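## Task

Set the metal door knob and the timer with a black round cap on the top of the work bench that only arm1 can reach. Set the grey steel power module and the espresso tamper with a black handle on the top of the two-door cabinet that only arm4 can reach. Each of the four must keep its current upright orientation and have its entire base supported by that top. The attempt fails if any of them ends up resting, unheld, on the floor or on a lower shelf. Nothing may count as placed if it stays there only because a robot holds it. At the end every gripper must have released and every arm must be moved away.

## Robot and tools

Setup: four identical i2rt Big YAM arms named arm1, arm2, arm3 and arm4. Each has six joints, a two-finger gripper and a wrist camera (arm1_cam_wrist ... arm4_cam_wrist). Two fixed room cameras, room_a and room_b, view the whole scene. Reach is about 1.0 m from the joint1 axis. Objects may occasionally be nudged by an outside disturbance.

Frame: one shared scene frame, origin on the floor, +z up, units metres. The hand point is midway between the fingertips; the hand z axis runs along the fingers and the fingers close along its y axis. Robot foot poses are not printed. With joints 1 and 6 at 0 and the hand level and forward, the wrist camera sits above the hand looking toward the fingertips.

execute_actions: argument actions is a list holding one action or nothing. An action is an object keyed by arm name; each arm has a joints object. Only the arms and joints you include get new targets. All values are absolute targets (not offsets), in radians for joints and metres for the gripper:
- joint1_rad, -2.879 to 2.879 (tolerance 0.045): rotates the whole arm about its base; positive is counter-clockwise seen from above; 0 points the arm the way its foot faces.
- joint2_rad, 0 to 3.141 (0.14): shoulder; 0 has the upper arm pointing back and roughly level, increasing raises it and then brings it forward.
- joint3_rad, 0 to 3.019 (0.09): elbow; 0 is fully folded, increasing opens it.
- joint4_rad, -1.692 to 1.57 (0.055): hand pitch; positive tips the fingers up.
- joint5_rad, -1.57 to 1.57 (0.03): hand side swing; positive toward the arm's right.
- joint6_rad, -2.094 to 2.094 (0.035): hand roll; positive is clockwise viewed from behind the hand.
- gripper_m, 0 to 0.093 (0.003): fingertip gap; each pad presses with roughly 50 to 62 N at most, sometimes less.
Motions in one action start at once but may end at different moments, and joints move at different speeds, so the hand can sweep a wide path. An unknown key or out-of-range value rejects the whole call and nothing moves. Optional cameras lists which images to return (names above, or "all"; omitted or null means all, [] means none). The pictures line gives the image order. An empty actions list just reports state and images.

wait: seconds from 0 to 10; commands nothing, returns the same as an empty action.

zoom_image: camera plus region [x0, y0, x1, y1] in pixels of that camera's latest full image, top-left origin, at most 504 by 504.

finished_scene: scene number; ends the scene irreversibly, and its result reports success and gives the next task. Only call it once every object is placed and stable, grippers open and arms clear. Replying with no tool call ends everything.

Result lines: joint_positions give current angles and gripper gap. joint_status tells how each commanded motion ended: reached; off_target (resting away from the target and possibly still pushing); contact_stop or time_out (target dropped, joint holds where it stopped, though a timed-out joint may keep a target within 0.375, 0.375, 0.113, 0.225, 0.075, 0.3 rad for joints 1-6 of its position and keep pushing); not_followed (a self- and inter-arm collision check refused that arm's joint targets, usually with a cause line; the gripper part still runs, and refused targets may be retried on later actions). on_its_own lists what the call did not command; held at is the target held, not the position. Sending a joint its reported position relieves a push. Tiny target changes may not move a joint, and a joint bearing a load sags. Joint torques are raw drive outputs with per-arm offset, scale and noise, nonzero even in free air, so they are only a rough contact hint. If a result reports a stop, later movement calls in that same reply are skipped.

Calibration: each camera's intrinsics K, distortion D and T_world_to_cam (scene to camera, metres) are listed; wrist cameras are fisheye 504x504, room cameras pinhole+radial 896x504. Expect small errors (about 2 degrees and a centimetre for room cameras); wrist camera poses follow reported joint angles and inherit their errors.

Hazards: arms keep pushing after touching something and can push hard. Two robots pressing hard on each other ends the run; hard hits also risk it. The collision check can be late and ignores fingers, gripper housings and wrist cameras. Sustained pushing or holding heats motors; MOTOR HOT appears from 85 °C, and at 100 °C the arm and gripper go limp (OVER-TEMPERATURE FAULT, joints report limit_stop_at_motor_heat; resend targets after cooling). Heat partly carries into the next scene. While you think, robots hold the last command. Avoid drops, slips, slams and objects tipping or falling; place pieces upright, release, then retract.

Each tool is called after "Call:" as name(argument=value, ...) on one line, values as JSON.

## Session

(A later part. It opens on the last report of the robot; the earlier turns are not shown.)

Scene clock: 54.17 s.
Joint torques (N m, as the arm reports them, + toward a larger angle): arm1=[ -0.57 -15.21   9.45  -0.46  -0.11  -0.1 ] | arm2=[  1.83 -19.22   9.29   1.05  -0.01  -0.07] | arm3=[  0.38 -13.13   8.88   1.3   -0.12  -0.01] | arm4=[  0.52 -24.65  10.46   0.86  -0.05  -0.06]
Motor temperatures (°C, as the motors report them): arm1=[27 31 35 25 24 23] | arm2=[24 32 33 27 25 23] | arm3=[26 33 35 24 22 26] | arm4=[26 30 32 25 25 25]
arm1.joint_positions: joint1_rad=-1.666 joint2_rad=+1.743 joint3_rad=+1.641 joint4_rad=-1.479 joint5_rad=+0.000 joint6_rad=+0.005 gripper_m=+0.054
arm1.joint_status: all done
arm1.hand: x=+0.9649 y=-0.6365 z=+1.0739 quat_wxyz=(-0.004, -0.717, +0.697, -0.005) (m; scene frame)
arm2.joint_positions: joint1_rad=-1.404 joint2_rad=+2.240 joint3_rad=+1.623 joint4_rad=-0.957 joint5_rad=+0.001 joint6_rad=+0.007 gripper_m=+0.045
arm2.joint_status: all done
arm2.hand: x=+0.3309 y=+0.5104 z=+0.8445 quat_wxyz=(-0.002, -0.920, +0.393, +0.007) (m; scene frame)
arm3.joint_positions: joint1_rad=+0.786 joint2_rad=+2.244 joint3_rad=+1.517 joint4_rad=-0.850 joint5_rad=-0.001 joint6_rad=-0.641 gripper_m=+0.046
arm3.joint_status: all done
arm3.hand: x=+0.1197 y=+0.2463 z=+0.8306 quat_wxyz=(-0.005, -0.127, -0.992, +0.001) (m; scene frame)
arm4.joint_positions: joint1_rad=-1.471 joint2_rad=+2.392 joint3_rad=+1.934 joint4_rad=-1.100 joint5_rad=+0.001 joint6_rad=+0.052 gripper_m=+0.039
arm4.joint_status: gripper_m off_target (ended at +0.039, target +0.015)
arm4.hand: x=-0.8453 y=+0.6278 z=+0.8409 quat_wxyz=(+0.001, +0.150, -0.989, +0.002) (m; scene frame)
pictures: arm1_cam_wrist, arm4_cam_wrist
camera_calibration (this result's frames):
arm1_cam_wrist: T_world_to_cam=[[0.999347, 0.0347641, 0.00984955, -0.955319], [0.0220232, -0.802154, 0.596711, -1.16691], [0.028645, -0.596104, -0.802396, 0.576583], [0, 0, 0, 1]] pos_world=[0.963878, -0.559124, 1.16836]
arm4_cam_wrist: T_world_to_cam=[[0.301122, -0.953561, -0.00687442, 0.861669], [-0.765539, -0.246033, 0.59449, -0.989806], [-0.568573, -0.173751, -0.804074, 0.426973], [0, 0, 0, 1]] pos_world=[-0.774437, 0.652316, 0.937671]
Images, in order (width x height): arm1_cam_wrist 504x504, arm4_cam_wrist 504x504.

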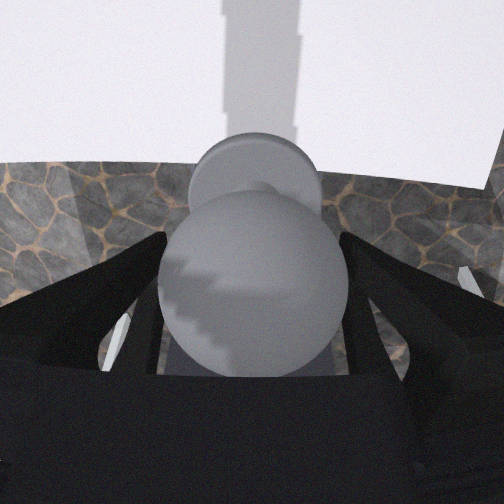

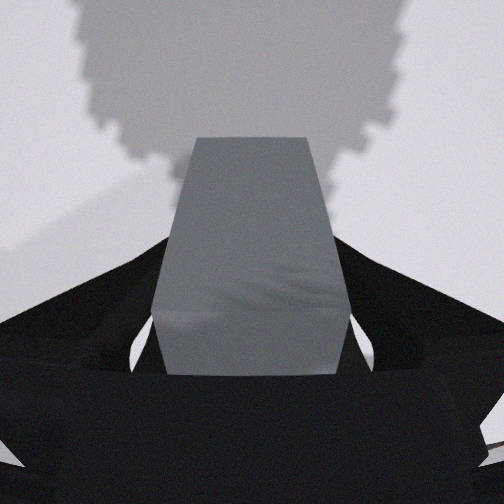

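Call:
execute_actions(actions=[{"arm1":{"joints":{"joint1_rad":1.75}},"arm2":{"joints":{"joint2_rad":2.25,"gripper_m":0.093}},"arm3":{"joints":{"joint2_rad":2.245,"gripper_m":0.093}},"arm4":{"joints":{"joint2_rad":1.65,"joint3_rad":1.48,"joint4_rad":-1.4,"joint6_rad":0}}}], cameras=[])

Call:
execute_actions(actions=[{"arm1":{"joints":{"joint2_rad":2.15,"joint3_rad":1.68,"joint4_rad":-1.05}},"arm2":{"joints":{"joint2_rad":1.35,"joint3_rad":1.25,"joint4_rad":-1.47}},"arm3":{"joints":{"joint2_rad":1.35,"joint3_rad":1.15,"joint4_rad":-1.37}},"arm4":{"joints":{"joint1_rad":0.85}}}], cameras=[])

Call:
execute_actions(actions=[{"arm1":{"joints":{"joint2_rad":2.225,"joint4_rad":-1.02}},"arm2":{"joints":{"joint1_rad":-0.85}},"arm3":{"joints":{"joint1_rad":1.385,"joint6_rad":0}},"arm4":{"joints":{"joint2_rad":2.15,"joint4_rad":-0.87}}}], cameras=["arm1_cam_wrist","arm4_cam_wrist","room_a"])

Scene clock: 57.47 s.
Joint torques (N m, as the arm reports them, + toward a larger angle): arm1=[ -0.34 -15.17   9.42  -0.47  -0.1   -0.1 ] | arm2=[  2.28 -23.48   9.27   1.18  -0.01  -0.07] | arm3=[  0.32 -15.45   8.81   1.26  -0.1   -0.01] | arm4=[  0.61 -17.6   10.5   -0.21  -0.06  -0.21]
Motor temperatures (°C, as the motors report them): arm1=[27 31 35 25 24 23] | arm2=[24 32 33 27 25 23] | arm3=[26 33 35 24 22 26] | arm4=[26 30 32 25 25 25]
arm1.joint_positions: joint1_rad=+1.756 joint2_rad=+1.745 joint3_rad=+1.641 joint4_rad=-1.479 joint5_rad=-0.001 joint6_rad=+0.005 gripper_m=+0.054
arm1.joint_status: all done
arm1.hand: x=+1.1446 y=-1.6731 z=+1.0761 quat_wxyz=(+0.003, -0.590, -0.807, -0.003) (m; scene frame)
arm2.joint_positions: joint1_rad=-1.404 joint2_rad=+2.240 joint3_rad=+1.623 joint4_rad=-0.956 joint5_rad=+0.001 joint6_rad=+0.007 gripper_m=+0.093
arm2.joint_status: all done
arm2.hand: x=+0.3309 y=+0.5105 z=+0.8445 quat_wxyz=(-0.001, -0.920, +0.393, +0.007) (m; scene frame)
arm3.joint_positions: joint1_rad=+0.786 joint2_rad=+2.244 joint3_rad=+1.517 joint4_rad=-0.850 joint5_rad=-0.001 joint6_rad=-0.641 gripper_m=+0.093
arm3.joint_status: all done
arm3.hand: x=+0.1198 y=+0.2462 z=+0.8306 quat_wxyz=(-0.005, -0.127, -0.992, +0.001) (m; scene frame)
arm4.joint_positions: joint1_rad=-1.471 joint2_rad=+1.651 joint3_rad=+1.474 joint4_rad=-1.386 joint5_rad=+0.001 joint6_rad=+0.009 gripper_m=+0.039
arm4.joint_status: all done
arm4.hand: x=-1.0227 y=+0.5635 z=+1.1094 quat_wxyz=(+0.004, +0.170, -0.985, +0.003) (m; scene frame)
pictures: none
No camera images: the call's "cameras" was empty. Leave "cameras" out to get every camera's image.

Scene clock: 59.73 s.
Joint torques (N m, as the arm reports them, + toward a larger angle): arm1=[ -0.21 -22.65   9.46   0.33  -0.09  -0.1 ] | arm2=[ 1.98 -9.93  7.83  0.17 -0.04 -0.08] | arm3=[ 0.37 -6.3   8.77  0.59 -0.15 -0.01] | arm4=[  0.07 -17.65  10.62  -0.16   0.    -0.19]
Motor temperatures (°C, as the motors report them): arm1=[27 32 35 25 24 23] | arm2=[24 32 33 27 25 23] | arm3=[26 33 35 24 22 26] | arm4=[26 31 32 25 25 25]
arm1.joint_positions: joint1_rad=+1.756 joint2_rad=+2.174 joint3_rad=+1.644 joint4_rad=-1.061 joint5_rad=-0.001 joint6_rad=+0.005 gripper_m=+0.054
arm1.joint_status: all done
arm1.hand: x=+1.1716 y=-1.7556 z=+0.8353 quat_wxyz=(+0.006, -0.590, -0.807, -0.006) (m; scene frame)
arm2.joint_positions: joint1_rad=-1.404 joint2_rad=+1.339 joint3_rad=+1.265 joint4_rad=-1.458 joint5_rad=+0.001 joint6_rad=+0.007 gripper_m=+0.093
arm2.joint_status: all done
arm2.hand: x=+0.4959 y=+0.3445 z=+1.1636 quat_wxyz=(+0.006, -0.919, +0.393, +0.026) (m; scene frame)
arm3.joint_positions: joint1_rad=+0.786 joint2_rad=+1.349 joint3_rad=+1.146 joint4_rad=-1.362 joint5_rad=+0.000 joint6_rad=-0.641 gripper_m=+0.093
arm3.joint_status: all done
arm3.hand: x=-0.0184 y=+0.4165 z=+1.1345 quat_wxyz=(-0.009, -0.127, -0.992, +0.005) (m; scene frame)
arm4.joint_positions: joint1_rad=+0.857 joint2_rad=+1.655 joint3_rad=+1.474 joint4_rad=-1.386 joint5_rad=-0.001 joint6_rad=+0.008 gripper_m=+0.039
arm4.joint_status: all done
arm4.hand: x=-1.9360 y=+0.6148 z=+1.1205 quat_wxyz=(+0.006, +0.973, -0.232, -0.008) (m; scene frame)
pictures: none
No camera images: the call's "cameras" was empty. Leave "cameras" out to get every camera's image.

Scene clock: 61.37 s.
Joint torques (N m, as the arm reports them, + toward a larger angle): arm1=[ -0.24 -18.86   9.33   0.29  -0.09  -0.1 ] | arm2=[  1.84 -10.03   7.9   -0.1    0.06  -0.08] | arm3=[ 0.45 -6.14  8.71  0.58 -0.09  0.15] | arm4=[  0.21 -22.96   9.74   0.85   0.    -0.19]
Motor temperatures (°C, as the motors report them): arm1=[27 32 35 25 24 23] | arm2=[24 31 33 27 25 23] | arm3=[26 32 35 24 22 26] | arm4=[26 31 32 25 25 25]
arm1.joint_positions: joint1_rad=+1.756 joint2_rad=+2.205 joint3_rad=+1.644 joint4_rad=-1.030 joint5_rad=-0.001 joint6_rad=+0.005 gripper_m=+0.054
arm1.joint_status: all done
arm1.hand: x=+1.1723 y=-1.7577 z=+0.8165 quat_wxyz=(+0.006, -0.590, -0.807, -0.006) (m; scene frame)
arm2.joint_positions: joint1_rad=-0.853 joint2_rad=+1.340 joint3_rad=+1.265 joint4_rad=-1.458 joint5_rad=+0.000 joint6_rad=+0.007 gripper_m=+0.093
arm2.joint_status: all done
arm2.hand: x=+0.3887 y=+0.1602 z=+1.1644 quat_wxyz=(+0.003, -0.991, +0.128, +0.027) (m; scene frame)
arm3.joint_positions: joint1_rad=+1.382 joint2_rad=+1.349 joint3_rad=+1.146 joint4_rad=-1.362 joint5_rad=+0.000 joint6_rad=-0.010 gripper_m=+0.093
arm3.joint_status: all done
arm3.hand: x=+0.1075 y=+0.6008 z=+1.1346 quat_wxyz=(-0.010, -0.144, -0.989, +0.004) (m; scene frame)
arm4.joint_positions: joint1_rad=+0.857 joint2_rad=+2.155 joint3_rad=+1.460 joint4_rad=-0.884 joint5_rad=-0.001 joint6_rad=+0.008 gripper_m=+0.039
arm4.joint_status: all done
arm4.hand: x=-2.0118 y=+0.6482 z=+0.8516 quat_wxyz=(+0.007, +0.973, -0.232, -0.002) (m; scene frame)
pictures: arm1_cam_wrist, arm4_cam_wrist, room_a
camera_calibration (this result's frames):
arm1_cam_wrist: T_world_to_cam=[[-0.950768, -0.309843, 0.0060464, 0.562391], [-0.244429, 0.761749, 0.599994, 1.14136], [-0.19051, 0.568978, -0.799982, 1.99858], [0, 0, 0, 1]] pos_world=[1.19443, -1.83232, 0.910622]
arm4_cam_wrist: T_world_to_cam=[[0.447039, 0.894131, -0.0261798, 0.344768], [0.72808, -0.346704, 0.591351, 1.18864], [0.519669, -0.283418, -0.805989, 2.03799], [0, 0, 0, 1]] pos_world=[-2.07863, 0.681442, 0.948722]
Images, in order (width x height): arm1_cam_wrist 504x504, arm4_cam_wrist 504x504, room_a 896x504.

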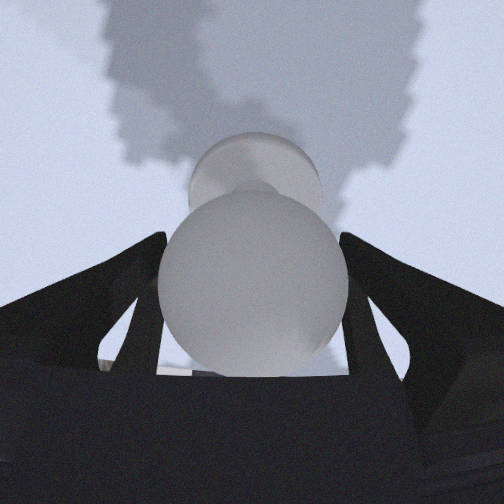

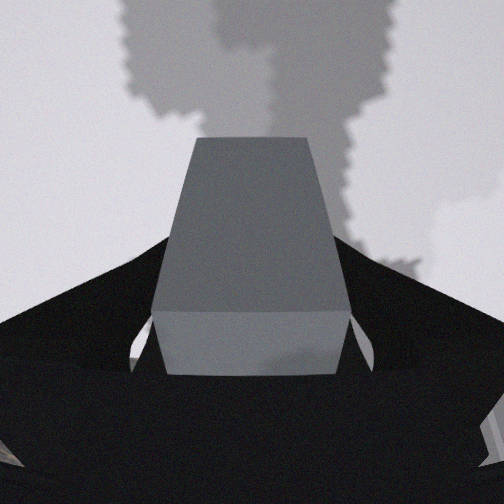

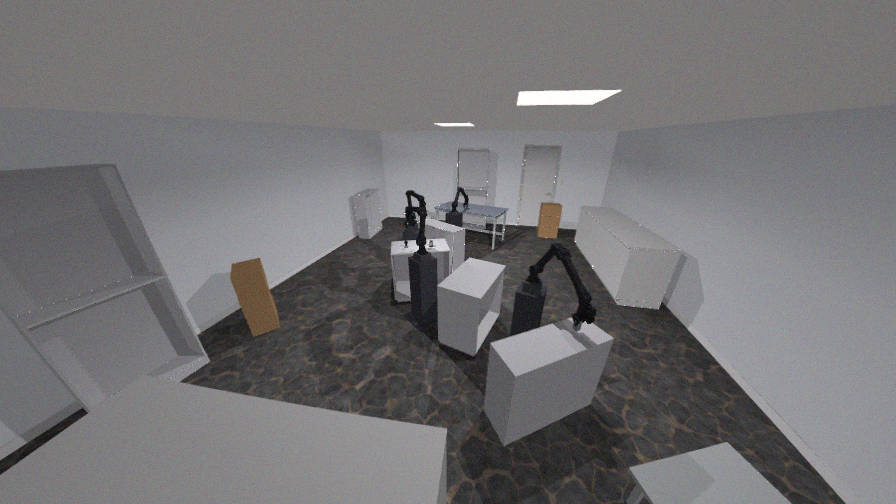

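Call:
execute_actions(actions=[{"arm1":{"joints":{"joint2_rad":2.26}},"arm4":{"joints":{"joint2_rad":2.23,"joint4_rad":-0.83}},"arm2":{"joints":{"joint2_rad":2.21,"joint3_rad":1.99,"joint4_rad":-1.31}},"arm3":{"joints":{"joint2_rad":2.06,"joint3_rad":1.715,"joint4_rad":-1.165}}}], cameras=["arm2_cam_wrist","arm3_cam_wrist","arm4_cam_wrist"])

Scene clock: 75.17 s.
Joint torques (N m, as the arm reports them, + toward a larger angle): arm1=[ -0.23 -15.98   9.33   0.29  -0.09  -0.1 ] | arm2=[  1.68 -25.52  12.51   0.8    0.02  -0.07] | arm3=[  0.52 -17.11  11.78   1.01  -0.1    0.17] | arm4=[  0.13 -21.19   9.13   0.71  -0.02  -0.2 ]
Motor temperatures (°C, as the motors report them): arm1=[27 34 36 25 24 23] | arm2=[24 30 33 27 25 23] | arm3=[26 31 35 24 22 26] | arm4=[26 32 32 25 25 25]
arm1.joint_positions: joint1_rad=+1.756 joint2_rad=+2.207 joint3_rad=+1.644 joint4_rad=-1.030 joint5_rad=-0.001 joint6_rad=+0.005 gripper_m=+0.054
arm1.joint_status: all done
arm1.hand: x=+1.1722 y=-1.7575 z=+0.8156 quat_wxyz=(+0.007, -0.590, -0.807, -0.006) (m; scene frame)
arm2.joint_positions: joint1_rad=-0.853 joint2_rad=+2.210 joint3_rad=+1.935 joint4_rad=-1.317 joint5_rad=+0.000 joint6_rad=+0.007 gripper_m=+0.093
arm2.joint_status: all done
arm2.hand: x=+0.1207 y=+0.2284 z=+0.9728 quat_wxyz=(-0.001, -0.992, +0.128, -0.002) (m; scene frame)
arm3.joint_positions: joint1_rad=+1.382 joint2_rad=+2.082 joint3_rad=+1.666 joint4_rad=-1.169 joint5_rad=+0.000 joint6_rad=-0.009 gripper_m=+0.093
arm3.joint_status: all done
arm3.hand: x=+0.3311 y=+0.5309 z=+0.9733 quat_wxyz=(+0.000, -0.145, -0.989, +0.002) (m; scene frame)
arm4.joint_positions: joint1_rad=+0.856 joint2_rad=+2.214 joint3_rad=+1.462 joint4_rad=-0.840 joint5_rad=+0.000 joint6_rad=+0.007 gripper_m=+0.039
arm4.joint_status: all done
arm4.hand: x=-2.0108 y=+0.6478 z=+0.8194 quat_wxyz=(+0.008, +0.973, -0.233, +0.004) (m; scene frame)
pictures: arm2_cam_wrist, arm3_cam_wrist, arm4_cam_wrist
camera_calibration (this result's frames):
arm2_cam_wrist: T_world_to_cam=[[0.245372, 0.969428, -0.00122605, -0.248867], [0.784232, -0.197753, 0.588111, -0.6168], [0.569889, -0.145267, -0.80878, 0.873901], [0, 0, 0, 1]] pos_world=[0.0467531, 0.246234, 1.06924]
arm3_cam_wrist: T_world_to_cam=[[-0.284905, -0.958555, -0.00108676, 0.606104], [-0.780013, 0.231179, 0.581495, -0.425809], [-0.557144, 0.166519, -0.813549, 1.0137], [0, 0, 0, 1]] pos_world=[0.405325, 0.510621, 1.07296]
arm4_cam_wrist: T_world_to_cam=[[0.447511, 0.893907, -0.0257837, 0.344645], [0.721392, -0.343806, 0.601158, 1.18343], [0.528514, -0.287625, -0.798714, 2.02594], [0, 0, 0, 1]] pos_world=[-2.07869, 0.681501, 0.915602]
Images, in order (width x height): arm2_cam_wrist 504x504, arm3_cam_wrist 504x504, arm4_cam_wrist 504x504.

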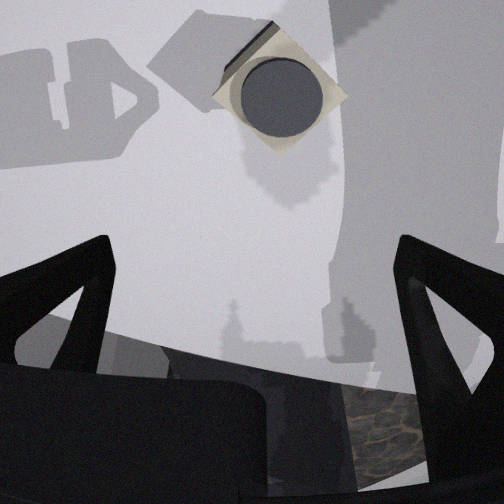

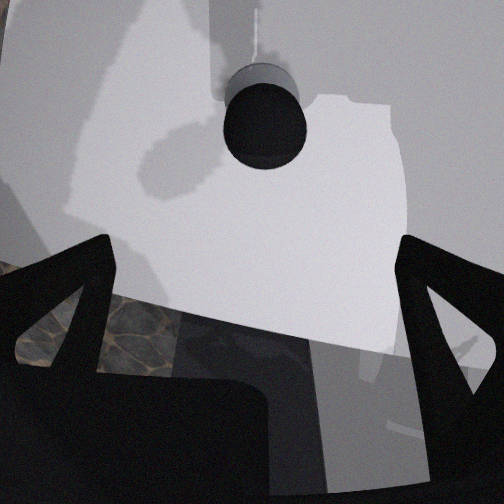

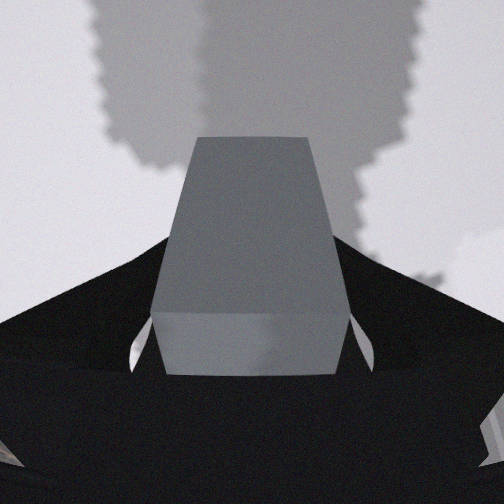

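Call:
execute_actions(actions=[{"arm1":{"joints":{"joint2_rad":2.215,"gripper_m":0.093}},"arm4":{"joints":{"joint2_rad":2.265}},"arm2":{"joints":{"joint1_rad":-0.875,"joint2_rad":2.3,"joint3_rad":1.93,"joint4_rad":-1.19,"joint6_rad":0.78}},"arm3":{"joints":{"joint1_rad":1.37,"joint2_rad":2.23,"joint3_rad":1.59,"joint4_rad":-0.88}}}], cameras=["arm2_cam_wrist","arm3_cam_wrist","arm1_cam_wrist"])

Scene clock: 77.30 s.
Joint torques (N m, as the arm reports them, + toward a larger angle): arm1=[ -0.21 -19.93   9.32   0.28  -0.09  -0.1 ] | arm2=[  0.6  -25.99   7.97   1.18   0.1    0.06] | arm3=[ -0.78 -18.03   8.55   1.32  -0.1    0.17] | arm4=[  0.23 -18.09   9.09   0.71  -0.01  -0.19]
Motor temperatures (°C, as the motors report them): arm1=[27 34 36 25 24 23] | arm2=[24 31 33 27 25 23] | arm3=[26 32 35 24 22 26] | arm4=[26 32 32 25 25 25]
arm1.joint_positions: joint1_rad=+1.756 joint2_rad=+2.207 joint3_rad=+1.644 joint4_rad=-1.030 joint5_rad=-0.001 joint6_rad=+0.005 gripper_m=+0.093
arm1.joint_status: all done
arm1.hand: x=+1.1722 y=-1.7575 z=+0.8156 quat_wxyz=(+0.007, -0.590, -0.807, -0.006) (m; scene frame)
arm2.joint_positions: joint1_rad=-0.861 joint2_rad=+2.298 joint3_rad=+1.935 joint4_rad=-1.204 joint5_rad=+0.000 joint6_rad=+0.770 gripper_m=+0.093
arm2.joint_status: all done
arm2.hand: x=+0.1042 y=+0.2382 z=+0.9154 quat_wxyz=(-0.003, -0.871, +0.491, +0.009) (m; scene frame)
arm3.joint_positions: joint1_rad=+1.382 joint2_rad=+2.257 joint3_rad=+1.568 joint4_rad=-0.892 joint5_rad=+0.000 joint6_rad=-0.009 gripper_m=+0.093
arm3.joint_status: all done
arm3.hand: x=+0.3278 y=+0.5313 z=+0.8376 quat_wxyz=(-0.002, -0.145, -0.989, +0.003) (m; scene frame)
arm4.joint_positions: joint1_rad=+0.856 joint2_rad=+2.216 joint3_rad=+1.462 joint4_rad=-0.840 joint5_rad=+0.000 joint6_rad=+0.007 gripper_m=+0.039
arm4.joint_status: all done
arm4.hand: x=-2.0104 y=+0.6475 z=+0.8183 quat_wxyz=(+0.009, +0.973, -0.233, +0.005) (m; scene frame)
pictures: arm1_cam_wrist, arm2_cam_wrist, arm3_cam_wrist
camera_calibration (this result's frames):
arm1_cam_wrist: T_world_to_cam=[[-0.950765, -0.309854, 0.00604262, 0.562379], [-0.244148, 0.760877, 0.601214, 1.13882], [-0.190886, 0.570138, -0.799065, 1.99942], [0, 0, 0, 1]] pos_world=[1.19439, -1.8322, 0.90959]
arm2_cam_wrist: T_world_to_cam=[[0.851367, 0.524363, -0.0147535, -0.199193], [0.436878, -0.693194, 0.573254, -0.400379], [0.290366, -0.494495, -0.819245, 0.960147], [0, 0, 0, 1]] pos_world=[0.0657084, 0.301697, 1.01318]
arm3_cam_wrist: T_world_to_cam=[[-0.284879, -0.958563, -0.00103086, 0.605335], [-0.782763, 0.232011, 0.577454, -0.345776], [-0.553286, 0.165311, -0.816423, 0.903233], [0, 0, 0, 1]] pos_world=[0.401533, 0.511161, 0.937714]
Images, in order (width x height): arm1_cam_wrist 504x504, arm2_cam_wrist 504x504, arm3_cam_wrist 504x504.

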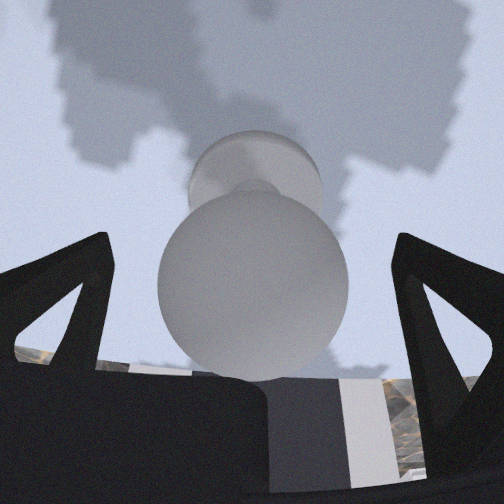

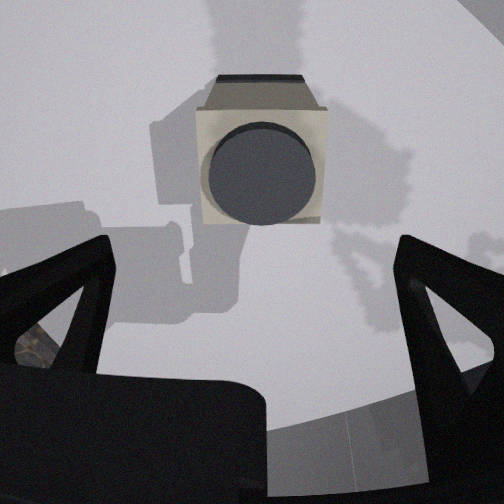

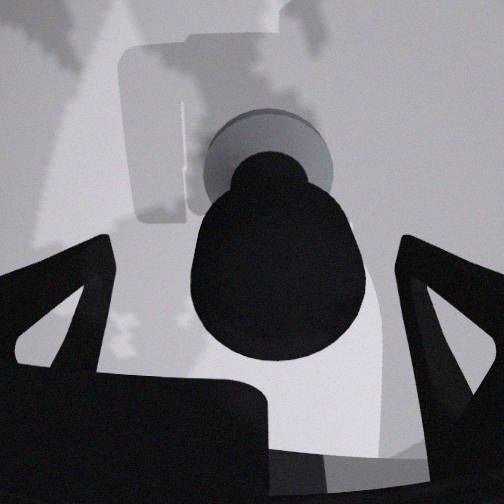

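Call:
execute_actions(actions=[{"arm1":{"joints":{"joint2_rad":1.75,"joint4_rad":-1.49}},"arm4":{"joints":{"joint2_rad":2.225,"gripper_m":0.093}},"arm2":{"joints":{"joint1_rad":-0.89,"joint2_rad":2.385,"joint3_rad":1.875,"joint4_rad":-1.07}},"arm3":{"joints":{"joint1_rad":1.355}}}], cameras=["arm2_cam_wrist","arm3_cam_wrist"])

Scene clock: 78.90 s.
Joint torques (N m, as the arm reports them, + toward a larger angle): arm1=[ -0.26 -13.86   9.36  -0.38  -0.09  -0.1 ] | arm2=[  1.22 -26.72   7.75   1.09   0.1    0.06] | arm3=[ -0.32 -18.01   8.53   1.27  -0.1    0.14] | arm4=[  0.13 -21.38   9.14   0.69  -0.01  -0.2 ]
Motor temperatures (°C, as the motors report them): arm1=[27 34 36 25 24 23] | arm2=[24 31 33 27 25 23] | arm3=[26 32 35 24 22 26] | arm4=[26 32 31 25 25 25]
arm1.joint_positions: joint1_rad=+1.756 joint2_rad=+1.732 joint3_rad=+1.663 joint4_rad=-1.480 joint5_rad=-0.001 joint6_rad=+0.005 gripper_m=+0.093
arm1.joint_status: all done
arm1.hand: x=+1.1461 y=-1.6776 z=+1.0908 quat_wxyz=(-0.010, -0.590, -0.807, +0.007) (m; scene frame)
arm2.joint_positions: joint1_rad=-0.879 joint2_rad=+2.385 joint3_rad=+1.877 joint4_rad=-1.084 joint5_rad=+0.000 joint6_rad=+0.770 gripper_m=+0.093
arm2.joint_status: all done
arm2.hand: x=+0.1157 y=+0.2476 z=+0.8380 quat_wxyz=(+0.000, -0.866, +0.499, -0.002) (m; scene frame)
arm3.joint_positions: joint1_rad=+1.363 joint2_rad=+2.257 joint3_rad=+1.568 joint4_rad=-0.892 joint5_rad=+0.000 joint6_rad=-0.009 gripper_m=+0.093
arm3.joint_status: all done
arm3.hand: x=+0.3243 y=+0.5205 z=+0.8377 quat_wxyz=(-0.002, -0.154, -0.988, +0.003) (m; scene frame)
arm4.joint_positions: joint1_rad=+0.856 joint2_rad=+2.215 joint3_rad=+1.462 joint4_rad=-0.840 joint5_rad=+0.000 joint6_rad=+0.007 gripper_m=+0.093
arm4.joint_status: all done
arm4.hand: x=-2.0106 y=+0.6476 z=+0.8188 quat_wxyz=(+0.009, +0.973, -0.233, +0.005) (m; scene frame)
pictures: arm2_cam_wrist, arm3_cam_wrist
camera_calibration (this result's frames):
arm2_cam_wrist: T_world_to_cam=[[0.860964, 0.508662, 0.00189042, -0.22619], [0.410526, -0.697044, 0.587877, -0.362729], [0.300348, -0.505365, -0.808948, 0.890923], [0, 0, 0, 1]] pos_world=[0.0760643, 0.312458, 0.934378]
arm3_cam_wrist: T_world_to_cam=[[-0.302744, -0.953071, -0.00131116, 0.597168], [-0.778386, 0.24646, 0.577385, -0.354892], [-0.549965, 0.17582, -0.816471, 0.896636], [0, 0, 0, 1]] pos_world=[0.397665, 0.498964, 0.93777]
Images, in order (width x height): arm2_cam_wrist 504x504, arm3_cam_wrist 504x504.

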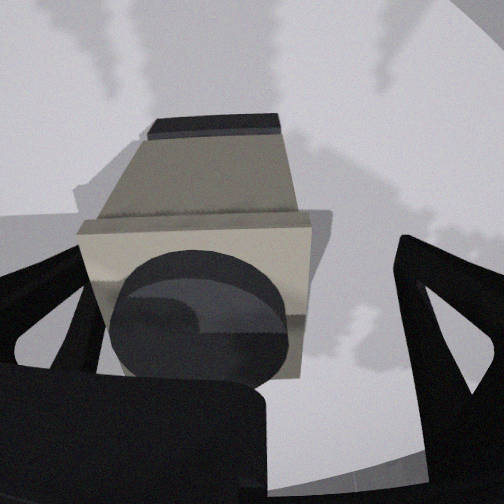

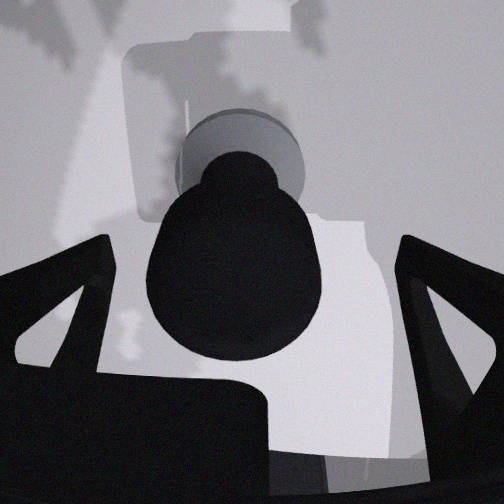

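Call:
execute_actions(actions=[{"arm1":{"joints":{"joint1_rad":-2.1,"joint2_rad":1.4,"joint3_rad":1.6,"joint4_rad":-1.6}},"arm4":{"joints":{"joint2_rad":1.65,"joint4_rad":-1.4}},"arm2":{"joints":{"joint2_rad":2.4,"joint3_rad":1.94,"joint4_rad":-1.06}},"arm3":{"joints":{"gripper_m":0.02}}}], cameras=["arm2_cam_wrist"])

Scene clock: 82.07 s.
Joint torques (N m, as the arm reports them, + toward a larger angle): arm1=[  0.   -10.01   8.57  -0.12  -0.09  -0.1 ] | arm2=[  1.16 -25.44  11.64   1.15   0.11   0.08] | arm3=[ -0.25 -18.14   8.53   1.23  -0.08   0.17] | arm4=[  0.23 -16.34  11.06  -0.21  -0.01  -0.2 ]
Motor temperatures (°C, as the motors report them): arm1=[27 34 36 25 24 23] | arm2=[24 32 34 27 25 23] | arm3=[26 33 35 24 22 26] | arm4=[26 32 32 25 25 25]
arm1.joint_positions: joint1_rad=-2.098 joint2_rad=+1.401 joint3_rad=+1.597 joint4_rad=-1.588 joint5_rad=-0.001 joint6_rad=+0.005 gripper_m=+0.093
arm1.joint_status: all done
arm1.hand: x=+1.1539 y=-0.7590 z=+1.2154 quat_wxyz=(+0.074, -0.549, +0.831, +0.048) (m; scene frame)
arm2.joint_positions: joint1_rad=-0.879 joint2_rad=+2.385 joint3_rad=+1.886 joint4_rad=-1.075 joint5_rad=+0.000 joint6_rad=+0.770 gripper_m=+0.093
arm2.joint_status: all done
arm2.hand: x=+0.1098 y=+0.2492 z=+0.8411 quat_wxyz=(-0.002, -0.866, +0.499, +0.006) (m; scene frame)
arm3.joint_positions: joint1_rad=+1.363 joint2_rad=+2.257 joint3_rad=+1.568 joint4_rad=-0.891 joint5_rad=+0.000 joint6_rad=-0.009 gripper_m=+0.045
arm3.joint_status: gripper_m off_target (ended at +0.045, target +0.020)
arm3.hand: x=+0.3245 y=+0.5202 z=+0.8377 quat_wxyz=(-0.003, -0.155, -0.988, +0.003) (m; scene frame)
arm4.joint_positions: joint1_rad=+0.856 joint2_rad=+1.642 joint3_rad=+1.469 joint4_rad=-1.385 joint5_rad=+0.000 joint6_rad=+0.007 gripper_m=+0.093
arm4.joint_status: all done
arm4.hand: x=-1.9339 y=+0.6143 z=+1.1244 quat_wxyz=(+0.005, +0.972, -0.233, -0.012) (m; scene frame)
pictures: arm2_cam_wrist
camera_calibration (this result's frames):
arm2_cam_wrist: T_world_to_cam=[[0.860895, 0.508669, -0.0107482, -0.211325], [0.420778, -0.699951, 0.577075, -0.352281], [0.286017, -0.501324, -0.816621, 0.903075], [0, 0, 0, 1]] pos_world=[0.0718662, 0.313648, 0.938491]
Images, in order (width x height): arm2_cam_wrist 504x504.

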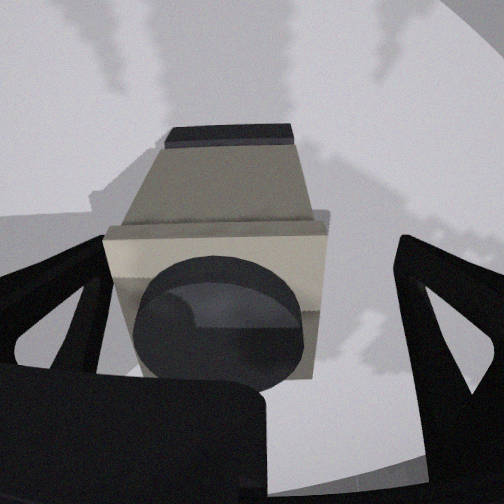

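Good enough.

Call:
execute_actions(actions=[{"arm4":{"joints":{"joint1_rad":-0.8,"joint2_rad":1.3,"joint3_rad":1.6,"joint4_rad":-1.6}},"arm2":{"joints":{"gripper_m":0.025}},"arm3":{"joints":{"joint2_rad":1.4,"joint3_rad":1.3,"joint4_rad":-1.45}}}], cameras=["arm2_cam_wrist"])

Call:
execute_actions(actions=[{"arm2":{"joints":{"joint2_rad":1.7,"joint3_rad":1.7,"joint4_rad":-1.57}},"arm3":{"joints":{"joint1_rad":-1.31}}}], cameras=[])

Call:
execute_actions(actions=[{"arm2":{"joints":{"joint1_rad":1.24,"joint2_rad":1.9,"joint3_rad":1.91,"joint4_rad":-1.55,"joint6_rad":0.26}},"arm3":{"joints":{"joint2_rad":2.12,"joint3_rad":1.585,"joint4_rad":-0.96}}}], cameras=["room_b"])

Scene clock: 84.13 s.
Joint torques (N m, as the arm reports them, + toward a larger angle): arm1=[ -0.06 -10.     8.57  -0.13  -0.09  -0.1 ] | arm2=[  1.3  -24.96  11.65   1.2    0.13   0.04] | arm3=[-0.11 -7.17 10.79  0.61 -0.09  0.16] | arm4=[  0.76 -12.15  11.31   0.21  -0.01  -0.19]
Motor temperatures (°C, as the motors report them): arm1=[27 33 36 25 24 23] | arm2=[24 32 34 27 25 23] | arm3=[26 33 35 24 22 26] | arm4=[26 32 32 25 25 25]
arm1.joint_positions: joint1_rad=-2.098 joint2_rad=+1.401 joint3_rad=+1.597 joint4_rad=-1.588 joint5_rad=-0.001 joint6_rad=+0.005 gripper_m=+0.093
arm1.joint_status: not commanded
arm1.hand: x=+1.1539 y=-0.7590 z=+1.2154 quat_wxyz=(+0.074, -0.549, +0.831, +0.048) (m; scene frame)
arm2.joint_positions: joint1_rad=-0.879 joint2_rad=+2.385 joint3_rad=+1.887 joint4_rad=-1.073 joint5_rad=+0.000 joint6_rad=+0.771 gripper_m=+0.046
arm2.joint_status: gripper_m off_target (ended at +0.046, target +0.025)
arm2.hand: x=+0.1093 y=+0.2494 z=+0.8412 quat_wxyz=(-0.002, -0.866, +0.500, +0.007) (m; scene frame)
arm3.joint_positions: joint1_rad=+1.363 joint2_rad=+1.401 joint3_rad=+1.271 joint4_rad=-1.446 joint5_rad=+0.000 joint6_rad=-0.009 gripper_m=+0.045
arm3.joint_status: all done
arm3.hand: x=+0.1260 y=+0.5872 z=+1.1629 quat_wxyz=(-0.005, -0.155, -0.988, +0.003) (m; scene frame)
arm4.joint_positions: joint1_rad=-0.802 joint2_rad=+1.304 joint3_rad=+1.590 joint4_rad=-1.584 joint5_rad=+0.000 joint6_rad=+0.007 gripper_m=+0.093
arm4.joint_status: all done
arm4.hand: x=-1.2673 y=+0.7523 z=+1.3065 quat_wxyz=(-0.110, +0.481, -0.867, -0.067) (m; scene frame)
pictures: arm2_cam_wrist
camera_calibration (this result's frames):
arm2_cam_wrist: T_world_to_cam=[[0.861263, 0.508016, -0.0120727, -0.209717], [0.421302, -0.700565, 0.575945, -0.350994], [0.284132, -0.501127, -0.817399, 0.904218], [0, 0, 0, 1]] pos_world=[0.0715783, 0.313773, 0.938728]
Images, in order (width x height): arm2_cam_wrist 504x504.

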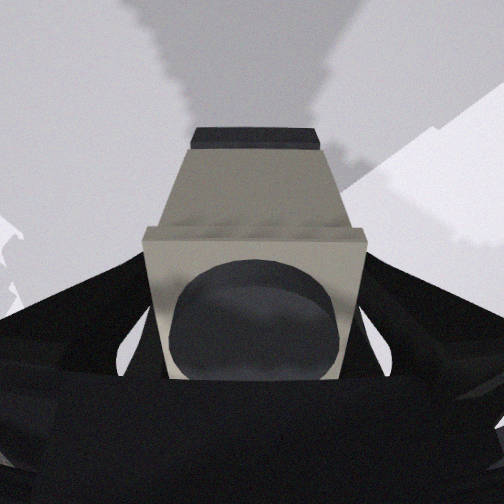

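Scene clock: 86.53 s.
Joint torques (N m, as the arm reports them, + toward a larger angle): arm1=[-0.04 -9.95  8.57 -0.13 -0.09 -0.1 ] | arm2=[  0.82 -18.93   9.55   0.04   0.08   0.04] | arm3=[ 0.53 -8.42 10.59  0.58 -0.21  0.14] | arm4=[  0.68 -12.02  11.31   0.23   0.    -0.19]
Motor temperatures (°C, as the motors report them): arm1=[27 33 36 25 24 23] | arm2=[24 32 34 27 25 23] | arm3=[26 33 36 24 22 26] | arm4=[26 32 32 25 25 25]
arm1.joint_positions: joint1_rad=-2.098 joint2_rad=+1.401 joint3_rad=+1.597 joint4_rad=-1.588 joint5_rad=-0.001 joint6_rad=+0.005 gripper_m=+0.093
arm1.joint_status: not commanded
arm1.hand: x=+1.1539 y=-0.7590 z=+1.2154 quat_wxyz=(+0.074, -0.549, +0.831, +0.048) (m; scene frame)
arm2.joint_positions: joint1_rad=-0.879 joint2_rad=+1.711 joint3_rad=+1.690 joint4_rad=-1.560 joint5_rad=+0.000 joint6_rad=+0.771 gripper_m=+0.046
arm2.joint_status: all done
arm2.hand: x=+0.2663 y=+0.2053 z=+1.1683 quat_wxyz=(-0.001, -0.866, +0.500, +0.003) (m; scene frame)
arm3.joint_positions: joint1_rad=-1.311 joint2_rad=+1.412 joint3_rad=+1.271 joint4_rad=-1.446 joint5_rad=+0.002 joint6_rad=-0.008 gripper_m=+0.045
arm3.joint_status: all done
arm3.hand: x=-0.6548 y=+0.6551 z=+1.1481 quat_wxyz=(-0.003, -0.997, -0.078, -0.014) (m; scene frame)
arm4.joint_positions: joint1_rad=-0.802 joint2_rad=+1.304 joint3_rad=+1.590 joint4_rad=-1.584 joint5_rad=+0.000 joint6_rad=+0.007 gripper_m=+0.093
arm4.joint_status: not commanded
arm4.hand: x=-1.2673 y=+0.7523 z=+1.3065 quat_wxyz=(-0.110, +0.481, -0.867, -0.067) (m; scene frame)
pictures: none
No camera images: the call's "cameras" was empty. Leave "cameras" out to get every camera's image.

Scene clock: 88.70 s.
Joint torques (N m, as the arm reports them, + toward a larger angle): arm1=[ -0.02 -10.01   8.56  -0.13  -0.09  -0.1 ] | arm2=[ -0.43 -22.95  12.56   0.26   0.14  -0.06] | arm3=[  0.77 -19.55  10.05   1.1   -0.21   0.14] | arm4=[  0.83 -12.13  11.3    0.21  -0.01  -0.19]
Motor temperatures (°C, as the motors report them): arm1=[27 33 36 25 24 23] | arm2=[24 32 35 27 25 23] | arm3=[26 33 36 24 22 26] | arm4=[26 31 33 25 25 25]
arm1.joint_positions: joint1_rad=-2.098 joint2_rad=+1.401 joint3_rad=+1.597 joint4_rad=-1.588 joint5_rad=-0.001 joint6_rad=+0.005 gripper_m=+0.093
arm1.joint_status: not commanded
arm1.hand: x=+1.1539 y=-0.7590 z=+1.2154 quat_wxyz=(+0.074, -0.549, +0.831, +0.048) (m; scene frame)
arm2.joint_positions: joint1_rad=+1.252 joint2_rad=+1.913 joint3_rad=+1.860 joint4_rad=-1.549 joint5_rad=-0.001 joint6_rad=+0.268 gripper_m=+0.046
arm2.joint_status: all done
arm2.hand: x=+0.9319 y=-0.4996 z=+1.1112 quat_wxyz=(+0.020, -0.701, -0.713, -0.004) (m; scene frame)
arm3.joint_positions: joint1_rad=-1.311 joint2_rad=+2.176 joint3_rad=+1.545 joint4_rad=-0.969 joint5_rad=+0.002 joint6_rad=-0.008 gripper_m=+0.045
arm3.joint_status: all done
arm3.hand: x=-0.8402 y=+0.6244 z=+0.8623 quat_wxyz=(-0.003, -0.997, -0.078, -0.020) (m; scene frame)
arm4.joint_positions: joint1_rad=-0.802 joint2_rad=+1.304 joint3_rad=+1.590 joint4_rad=-1.584 joint5_rad=+0.000 joint6_rad=+0.007 gripper_m=+0.093
arm4.joint_status: not commanded
arm4.hand: x=-1.2673 y=+0.7523 z=+1.3065 quat_wxyz=(-0.110, +0.481, -0.867, -0.067) (m; scene frame)
pictures: room_b
Images, in order (width x height): room_b 896x504.

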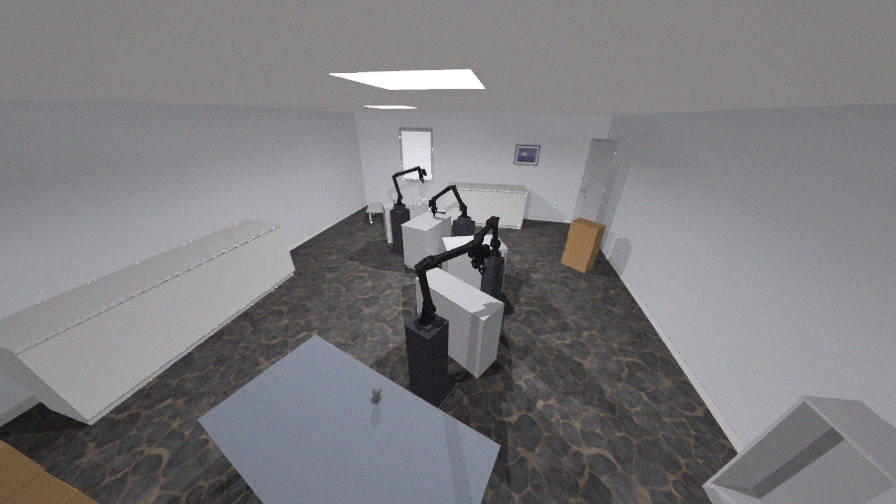

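Call:
execute_actions(actions=[{"arm1":{"joints":{"joint1_rad":-2.3}},"arm2":{"joints":{"joint2_rad":2.355,"joint4_rad":-1.07}},"arm3":{"joints":{"joint2_rad":2.23,"joint4_rad":-0.89}}}], cameras=[])

Call:
execute_actions(actions=[{"arm2":{"joints":{"joint2_rad":2.42,"joint4_rad":-1.04}},"arm3":{"joints":{"joint2_rad":2.265}}}], cameras=[])

Scene clock: 90.27 s.
Joint torques (N m, as the arm reports them, + toward a larger angle): arm1=[ 0.94 -9.99  8.57 -0.13 -0.09 -0.1 ] | arm2=[  0.54 -28.49   9.49   1.17   0.22  -0.06] | arm3=[  0.75 -14.88   9.72   1.15  -0.13   0.13] | arm4=[  0.76 -12.04  11.29   0.2   -0.01  -0.19]
Motor temperatures (°C, as the motors report them): arm1=[27 32 36 25 24 23] | arm2=[24 33 35 27 25 23] | arm3=[26 33 36 24 22 26] | arm4=[26 31 33 25 25 25]
arm1.joint_positions: joint1_rad=-2.309 joint2_rad=+1.401 joint3_rad=+1.597 joint4_rad=-1.588 joint5_rad=-0.001 joint6_rad=+0.005 gripper_m=+0.093
arm1.joint_status: all done
arm1.hand: x=+1.2357 y=-0.8043 z=+1.2157 quat_wxyz=(+0.079, -0.458, +0.885, +0.040) (m; scene frame)
arm2.joint_positions: joint1_rad=+1.252 joint2_rad=+2.362 joint3_rad=+1.887 joint4_rad=-1.084 joint5_rad=-0.003 joint6_rad=+0.266 gripper_m=+0.046
arm2.joint_status: all done
arm2.hand: x=+0.9541 y=-0.5898 z=+0.8401 quat_wxyz=(+0.001, -0.701, -0.714, +0.006) (m; scene frame)
arm3.joint_positions: joint1_rad=-1.310 joint2_rad=+2.220 joint3_rad=+1.547 joint4_rad=-0.900 joint5_rad=+0.000 joint6_rad=-0.008 gripper_m=+0.045
arm3.joint_status: all done
arm3.hand: x=-0.8482 y=+0.6222 z=+0.8372 quat_wxyz=(-0.005, -0.997, -0.078, -0.007) (m; scene frame)
arm4.joint_positions: joint1_rad=-0.802 joint2_rad=+1.304 joint3_rad=+1.590 joint4_rad=-1.584 joint5_rad=+0.000 joint6_rad=+0.007 gripper_m=+0.093
arm4.joint_status: not commanded
arm4.hand: x=-1.2673 y=+0.7523 z=+1.3065 quat_wxyz=(-0.110, +0.481, -0.867, -0.067) (m; scene frame)
pictures: none
No camera images: the call's "cameras" was empty. Leave "cameras" out to get every camera's image.

Scene clock: 91.07 s.
Joint torques (N m, as the arm reports them, + toward a larger angle): arm1=[ 0.98 -9.98  8.57 -0.12 -0.09 -0.1 ] | arm2=[  0.68 -24.49   9.22   0.94   0.17  -0.08] | arm3=[  0.88 -12.5    9.64   1.21  -0.13   0.14] | arm4=[  0.77 -12.14  11.26   0.22  -0.01  -0.19]
Motor temperatures (°C, as the motors report them): arm1=[27 32 36 25 24 23] | arm2=[24 33 35 27 25 23] | arm3=[26 33 36 24 22 26] | arm4=[26 31 33 25 25 25]
arm1.joint_positions: joint1_rad=-2.309 joint2_rad=+1.401 joint3_rad=+1.597 joint4_rad=-1.588 joint5_rad=-0.001 joint6_rad=+0.005 gripper_m=+0.093
arm1.joint_status: not commanded
arm1.hand: x=+1.2357 y=-0.8043 z=+1.2157 quat_wxyz=(+0.079, -0.458, +0.885, +0.040) (m; scene frame)
arm2.joint_positions: joint1_rad=+1.251 joint2_rad=+2.396 joint3_rad=+1.887 joint4_rad=-1.051 joint5_rad=-0.002 joint6_rad=+0.266 gripper_m=+0.046
arm2.joint_status: all done
arm2.hand: x=+0.9535 y=-0.5905 z=+0.8175 quat_wxyz=(+0.002, -0.701, -0.713, +0.006) (m; scene frame)
arm3.joint_positions: joint1_rad=-1.310 joint2_rad=+2.222 joint3_rad=+1.549 joint4_rad=-0.900 joint5_rad=+0.000 joint6_rad=-0.007 gripper_m=+0.045
arm3.joint_status: all done
arm3.hand: x=-0.8484 y=+0.6221 z=+0.8363 quat_wxyz=(-0.005, -0.997, -0.078, -0.008) (m; scene frame)
arm4.joint_positions: joint1_rad=-0.802 joint2_rad=+1.304 joint3_rad=+1.590 joint4_rad=-1.584 joint5_rad=+0.000 joint6_rad=+0.007 gripper_m=+0.093
arm4.joint_status: not commanded
arm4.hand: x=-1.2673 y=+0.7523 z=+1.3065 quat_wxyz=(-0.110, +0.481, -0.867, -0.067) (m; scene frame)
pictures: none
No camera images: the call's "cameras" was empty. Leave "cameras" out to get every camera's image.

Call:
execute_actions(actions=[{"arm2":{"joints":{"joint2_rad":2.4,"gripper_m":0.093}},"arm3":{"joints":{"joint2_rad":2.2,"gripper_m":0.093}}}], cameras=[])

Call:
execute_actions(actions=[{"arm2":{"joints":{"joint2_rad":1.3,"joint4_rad":-1.6}},"arm3":{"joints":{"joint2_rad":1.2,"joint4_rad":-1.6}}}], cameras=[])

Call:
execute_actions(actions=[{"arm2":{"joints":{"joint1_rad":2.6,"joint2_rad":0.9,"joint3_rad":1.2}},"arm3":{"joints":{"joint1_rad":0,"joint2_rad":0.9,"joint3_rad":1.2}},"arm1":{"joints":{"joint1_rad":-1.67,"joint3_rad":1.64,"joint4_rad":-1.28}},"arm4":{"joints":{"joint1_rad":-1.47,"joint2_rad":1.6,"joint3_rad":1.6}}}], cameras=[])

Call:
execute_actions(actions=[{"arm1":{"joints":{"joint2_rad":1.9}},"arm4":{"joints":{"joint2_rad":2.22,"joint3_rad":2.03,"joint4_rad":-1.33}}}], cameras=["arm1_cam_wrist","arm4_cam_wrist"])

Scene clock: 92.10 s.
Joint torques (N m, as the arm reports them, + toward a larger angle): arm1=[  0.96 -10.02   8.56  -0.12  -0.09  -0.1 ] | arm2=[  0.94 -26.49   9.28   0.96   0.16  -0.07] | arm3=[  0.79 -17.48   9.62   1.17  -0.13   0.14] | arm4=[  0.77 -12.07  11.29   0.2   -0.01  -0.19]
Motor temperatures (°C, as the motors report them): arm1=[27 32 36 25 24 23] | arm2=[24 33 35 27 25 23] | arm3=[26 33 36 24 22 26] | arm4=[26 31 33 25 25 25]
arm1.joint_positions: joint1_rad=-2.309 joint2_rad=+1.401 joint3_rad=+1.597 joint4_rad=-1.588 joint5_rad=-0.001 joint6_rad=+0.005 gripper_m=+0.093
arm1.joint_status: not commanded
arm1.hand: x=+1.2357 y=-0.8043 z=+1.2157 quat_wxyz=(+0.079, -0.458, +0.885, +0.040) (m; scene frame)
arm2.joint_positions: joint1_rad=+1.251 joint2_rad=+2.396 joint3_rad=+1.887 joint4_rad=-1.051 joint5_rad=-0.002 joint6_rad=+0.266 gripper_m=+0.093
arm2.joint_status: all done
arm2.hand: x=+0.9535 y=-0.5906 z=+0.8178 quat_wxyz=(+0.002, -0.701, -0.713, +0.006) (m; scene frame)
arm3.joint_positions: joint1_rad=-1.310 joint2_rad=+2.222 joint3_rad=+1.549 joint4_rad=-0.900 joint5_rad=+0.000 joint6_rad=-0.007 gripper_m=+0.093
arm3.joint_status: all done
arm3.hand: x=-0.8487 y=+0.6221 z=+0.8364 quat_wxyz=(-0.005, -0.997, -0.078, -0.007) (m; scene frame)
arm4.joint_positions: joint1_rad=-0.802 joint2_rad=+1.304 joint3_rad=+1.590 joint4_rad=-1.584 joint5_rad=+0.000 joint6_rad=+0.007 gripper_m=+0.093
arm4.joint_status: not commanded
arm4.hand: x=-1.2673 y=+0.7523 z=+1.3065 quat_wxyz=(-0.110, +0.481, -0.867, -0.067) (m; scene frame)
pictures: none
No camera images: the call's "cameras" was empty. Leave "cameras" out to get every camera's image.

Scene clock: 94.03 s.
Joint torques (N m, as the arm reports them, + toward a larger angle): arm1=[ 0.9  -9.99  8.58 -0.13 -0.09 -0.1 ] | arm2=[  0.53 -10.23   8.17   1.08   0.17  -0.08] | arm3=[ 0.58 -3.56  9.75  1.23 -0.14  0.15] | arm4=[  0.75 -12.11  11.28   0.2   -0.01  -0.19]
Motor temperatures (°C, as the motors report them): arm1=[27 32 36 25 24 23] | arm2=[24 33 35 27 25 23] | arm3=[26 33 36 24 22 26] | arm4=[26 31 33 25 25 25]
arm1.joint_positions: joint1_rad=-2.309 joint2_rad=+1.401 joint3_rad=+1.597 joint4_rad=-1.588 joint5_rad=-0.001 joint6_rad=+0.005 gripper_m=+0.093
arm1.joint_status: not commanded
arm1.hand: x=+1.2357 y=-0.8043 z=+1.2157 quat_wxyz=(+0.079, -0.458, +0.885, +0.040) (m; scene frame)
arm2.joint_positions: joint1_rad=+1.251 joint2_rad=+1.304 joint3_rad=+1.908 joint4_rad=-1.586 joint5_rad=-0.002 joint6_rad=+0.266 gripper_m=+0.093
arm2.joint_status: all done
arm2.hand: x=+0.8951 y=-0.3587 z=+1.4402 quat_wxyz=(-0.247, -0.670, -0.685, +0.145) (m; scene frame)
arm3.joint_positions: joint1_rad=-1.310 joint2_rad=+1.189 joint3_rad=+1.568 joint4_rad=-1.594 joint5_rad=+0.000 joint6_rad=-0.007 gripper_m=+0.093
arm3.joint_status: all done
arm3.hand: x=-0.6386 y=+0.6591 z=+1.3505 quat_wxyz=(-0.017, -0.982, -0.076, +0.170) (m; scene frame)
arm4.joint_positions: joint1_rad=-0.802 joint2_rad=+1.304 joint3_rad=+1.590 joint4_rad=-1.584 joint5_rad=+0.000 joint6_rad=+0.007 gripper_m=+0.093
arm4.joint_status: not commanded
arm4.hand: x=-1.2673 y=+0.7523 z=+1.3065 quat_wxyz=(-0.110, +0.481, -0.867, -0.067) (m; scene frame)
pictures: none
No camera images: the call's "cameras" was empty. Leave "cameras" out to get every camera's image.

Scene clock: 95.70 s.
Joint torques (N m, as the arm reports them, + toward a larger angle): arm1=[  0.08 -10.63  11.48   1.31  -0.09  -0.1 ] | arm2=[ 2.7  -3.72  8.99  0.54  0.08 -0.08] | arm3=[ 1.19  0.    9.09  1.14 -0.12  0.13] | arm4=[  1.01 -15.51  11.18  -0.27  -0.01  -0.19]
Motor temperatures (°C, as the motors report them): arm1=[27 32 36 25 24 23] | arm2=[24 32 35 27 25 23] | arm3=[26 33 36 24 22 26] | arm4=[26 31 33 25 25 25]
arm1.joint_positions: joint1_rad=-1.669 joint2_rad=+1.401 joint3_rad=+1.597 joint4_rad=-1.295 joint5_rad=-0.001 joint6_rad=+0.005 gripper_m=+0.093
arm1.joint_status: all done
arm1.hand: x=+0.9666 y=-0.6560 z=+1.2377 quat_wxyz=(+0.162, -0.696, +0.679, +0.167) (m; scene frame)
arm2.joint_positions: joint1_rad=+2.590 joint2_rad=+0.903 joint3_rad=+1.200 joint4_rad=-1.589 joint5_rad=+0.000 joint6_rad=+0.266 gripper_m=+0.093
arm2.joint_status: all done
arm2.hand: x=+1.0425 y=+0.0766 z=+1.2585 quat_wxyz=(-0.129, -0.106, -0.986, -0.023) (m; scene frame)
arm3.joint_positions: joint1_rad=-0.008 joint2_rad=+0.897 joint3_rad=+1.193 joint4_rad=-1.596 joint5_rad=+0.000 joint6_rad=-0.007 gripper_m=+0.093
arm3.joint_status: all done
arm3.hand: x=-0.2901 y=+0.4473 z=+1.2822 quat_wxyz=(-0.097, -0.739, -0.659, +0.100) (m; scene frame)
arm4.joint_positions: joint1_rad=-1.475 joint2_rad=+1.590 joint3_rad=+1.588 joint4_rad=-1.585 joint5_rad=+0.000 joint6_rad=+0.007 gripper_m=+0.093
arm4.joint_status: all done
arm4.hand: x=-1.0427 y=+0.5548 z=+1.1813 quat_wxyz=(+0.016, +0.170, -0.985, +0.004) (m; scene frame)
pictures: none
No camera images: the call's "cameras" was empty. Leave "cameras" out to get every camera's image.

Scene clock: 97.33 s.
Joint torques (N m, as the arm reports them, + toward a larger angle): arm1=[  0.12 -19.12   9.62   0.19  -0.09  -0.1 ] | arm2=[ 2.24 -3.67  9.01  0.58  0.07 -0.08] | arm3=[ 1.4  -0.06  9.07  1.17 -0.11  0.12] | arm4=[  0.9  -25.18  13.15   0.64   0.    -0.18]
Motor temperatures (°C, as the motors report them): arm1=[27 32 37 25 24 23] | arm2=[24 32 34 27 25 23] | arm3=[26 32 36 24 22 26] | arm4=[26 31 33 25 25 25]
arm1.joint_positions: joint1_rad=-1.669 joint2_rad=+1.913 joint3_rad=+1.613 joint4_rad=-1.287 joint5_rad=-0.001 joint6_rad=+0.005 gripper_m=+0.093
arm1.joint_status: all done
arm1.hand: x=+0.9653 y=-0.5944 z=+0.9722 quat_wxyz=(-0.006, -0.716, +0.698, -0.008) (m; scene frame)
arm2.joint_positions: joint1_rad=+2.590 joint2_rad=+0.903 joint3_rad=+1.200 joint4_rad=-1.589 joint5_rad=+0.000 joint6_rad=+0.266 gripper_m=+0.093
arm2.joint_status: not commanded
arm2.hand: x=+1.0425 y=+0.0766 z=+1.2585 quat_wxyz=(-0.129, -0.106, -0.986, -0.023) (m; scene frame)
arm3.joint_positions: joint1_rad=-0.008 joint2_rad=+0.897 joint3_rad=+1.193 joint4_rad=-1.596 joint5_rad=+0.000 joint6_rad=-0.007 gripper_m=+0.093
arm3.joint_status: not commanded
arm3.hand: x=-0.2901 y=+0.4473 z=+1.2822 quat_wxyz=(-0.097, -0.739, -0.659, +0.100) (m; scene frame)
arm4.joint_positions: joint1_rad=-1.475 joint2_rad=+2.213 joint3_rad=+1.995 joint4_rad=-1.339 joint5_rad=+0.000 joint6_rad=+0.007 gripper_m=+0.093
arm4.joint_status: all done
arm4.hand: x=-0.8534 y=+0.6228 z=+0.9814 quat_wxyz=(+0.001, +0.170, -0.986, +0.002) (m; scene frame)
pictures: arm1_cam_wrist, arm4_cam_wrist
camera_calibration (this result's frames):
arm1_cam_wrist: T_world_to_cam=[[0.999454, 0.0317564, 0.00907765, -0.957379], [0.0198788, -0.797864, 0.602509, -1.0734], [0.0263763, -0.602, -0.79806, 0.514525], [0, 0, 0, 1]] pos_world=[0.964623, -0.516281, 1.06605]
arm4_cam_wrist: T_world_to_cam=[[0.339421, -0.940596, -0.00849892, 0.886507], [-0.754965, -0.277802, 0.594015, -1.05153], [-0.561089, -0.195205, -0.804409, 0.554613], [0, 0, 0, 1]] pos_world=[-0.783582, 0.64999, 1.0783]
Images, in order (width x height): arm1_cam_wrist 504x504, arm4_cam_wrist 504x504.

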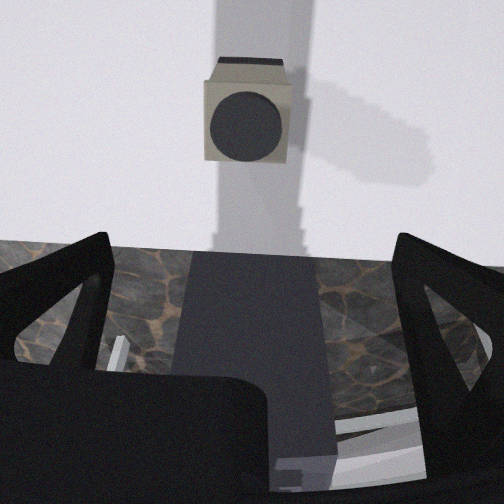

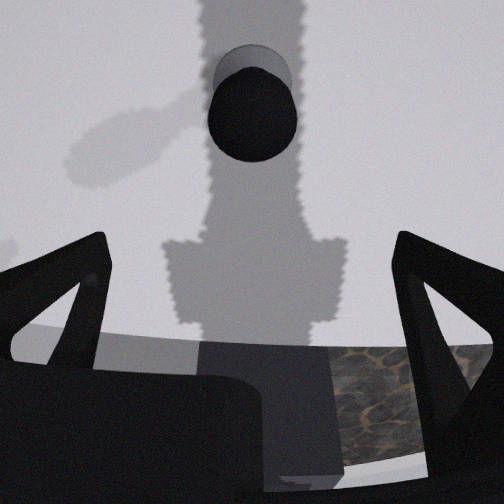

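Call:
execute_actions(actions=[{"arm1":{"joints":{"joint2_rad":2.09,"joint3_rad":1.48,"joint4_rad":-0.945}},"arm4":{"joints":{"joint2_rad":2.38,"joint3_rad":1.95,"joint4_rad":-1.11}}}], cameras=["arm1_cam_wrist","arm4_cam_wrist"])

Scene clock: 98.77 s.
Joint torques (N m, as the arm reports them, + toward a larger angle): arm1=[  0.12 -19.97   7.27   0.36  -0.09  -0.1 ] | arm2=[ 2.71 -3.52  9.03  0.47  0.07 -0.05] | arm3=[ 1.25 -0.15  9.11  1.12 -0.1   0.15] | arm4=[  0.88 -26.42  10.41   0.87  -0.01  -0.18]
Motor temperatures (°C, as the motors report them): arm1=[27 32 36 25 24 23] | arm2=[24 32 34 27 25 23] | arm3=[26 32 36 24 22 26] | arm4=[26 31 33 25 25 25]
arm1.joint_positions: joint1_rad=-1.669 joint2_rad=+2.103 joint3_rad=+1.473 joint4_rad=-0.957 joint5_rad=-0.001 joint6_rad=+0.005 gripper_m=+0.093
arm1.joint_status: all done
arm1.hand: x=+0.9656 y=-0.5914 z=+0.8179 quat_wxyz=(-0.006, -0.716, +0.698, -0.007) (m; scene frame)
arm2.joint_positions: joint1_rad=+2.590 joint2_rad=+0.903 joint3_rad=+1.200 joint4_rad=-1.589 joint5_rad=+0.000 joint6_rad=+0.266 gripper_m=+0.093
arm2.joint_status: not commanded
arm2.hand: x=+1.0425 y=+0.0766 z=+1.2585 quat_wxyz=(-0.129, -0.106, -0.986, -0.023) (m; scene frame)
arm3.joint_positions: joint1_rad=-0.008 joint2_rad=+0.897 joint3_rad=+1.193 joint4_rad=-1.596 joint5_rad=+0.000 joint6_rad=-0.007 gripper_m=+0.093
arm3.joint_status: not commanded
arm3.hand: x=-0.2901 y=+0.4473 z=+1.2822 quat_wxyz=(-0.097, -0.739, -0.659, +0.100) (m; scene frame)
arm4.joint_positions: joint1_rad=-1.475 joint2_rad=+2.375 joint3_rad=+1.935 joint4_rad=-1.125 joint5_rad=+0.000 joint6_rad=+0.007 gripper_m=+0.093
arm4.joint_status: all done
arm4.hand: x=-0.8465 y=+0.6249 z=+0.8521 quat_wxyz=(+0.005, +0.170, -0.986, +0.002) (m; scene frame)
pictures: arm1_cam_wrist, arm4_cam_wrist
camera_calibration (this result's frames):
arm1_cam_wrist: T_world_to_cam=[[0.999454, 0.0317537, 0.0090786, -0.956291], [0.0198861, -0.798094, 0.602205, -0.977975], [0.0263678, -0.601696, -0.79829, 0.393601], [0, 0, 0, 1]] pos_world=[0.964839, -0.513323, 0.911831]
arm4_cam_wrist: T_world_to_cam=[[0.33933, -0.940629, -0.00848384, 0.884953], [-0.750259, -0.276073, 0.600745, -0.971767], [-0.567421, -0.197486, -0.799396, 0.446608], [0, 0, 0, 1]] pos_world=[-0.775953, 0.652333, 0.948308]
Images, in order (width x height): arm1_cam_wrist 504x504, arm4_cam_wrist 504x504.

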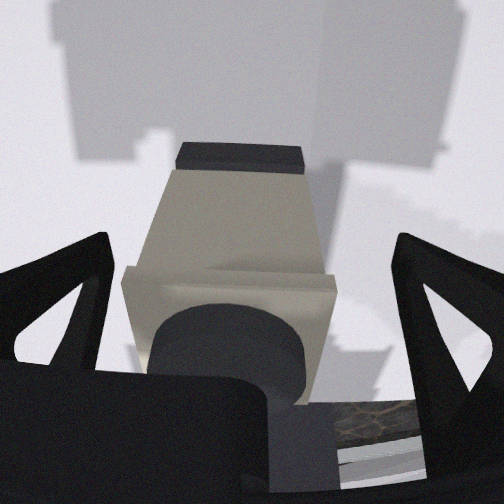

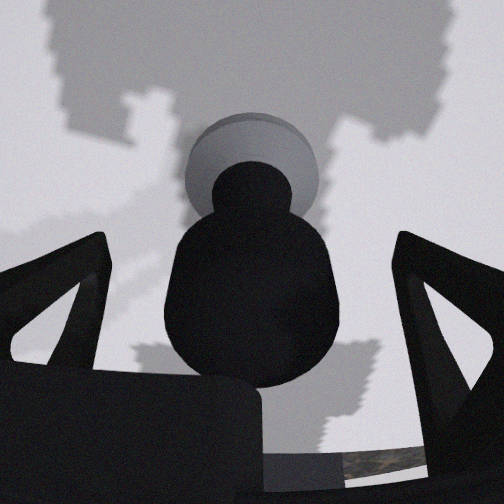

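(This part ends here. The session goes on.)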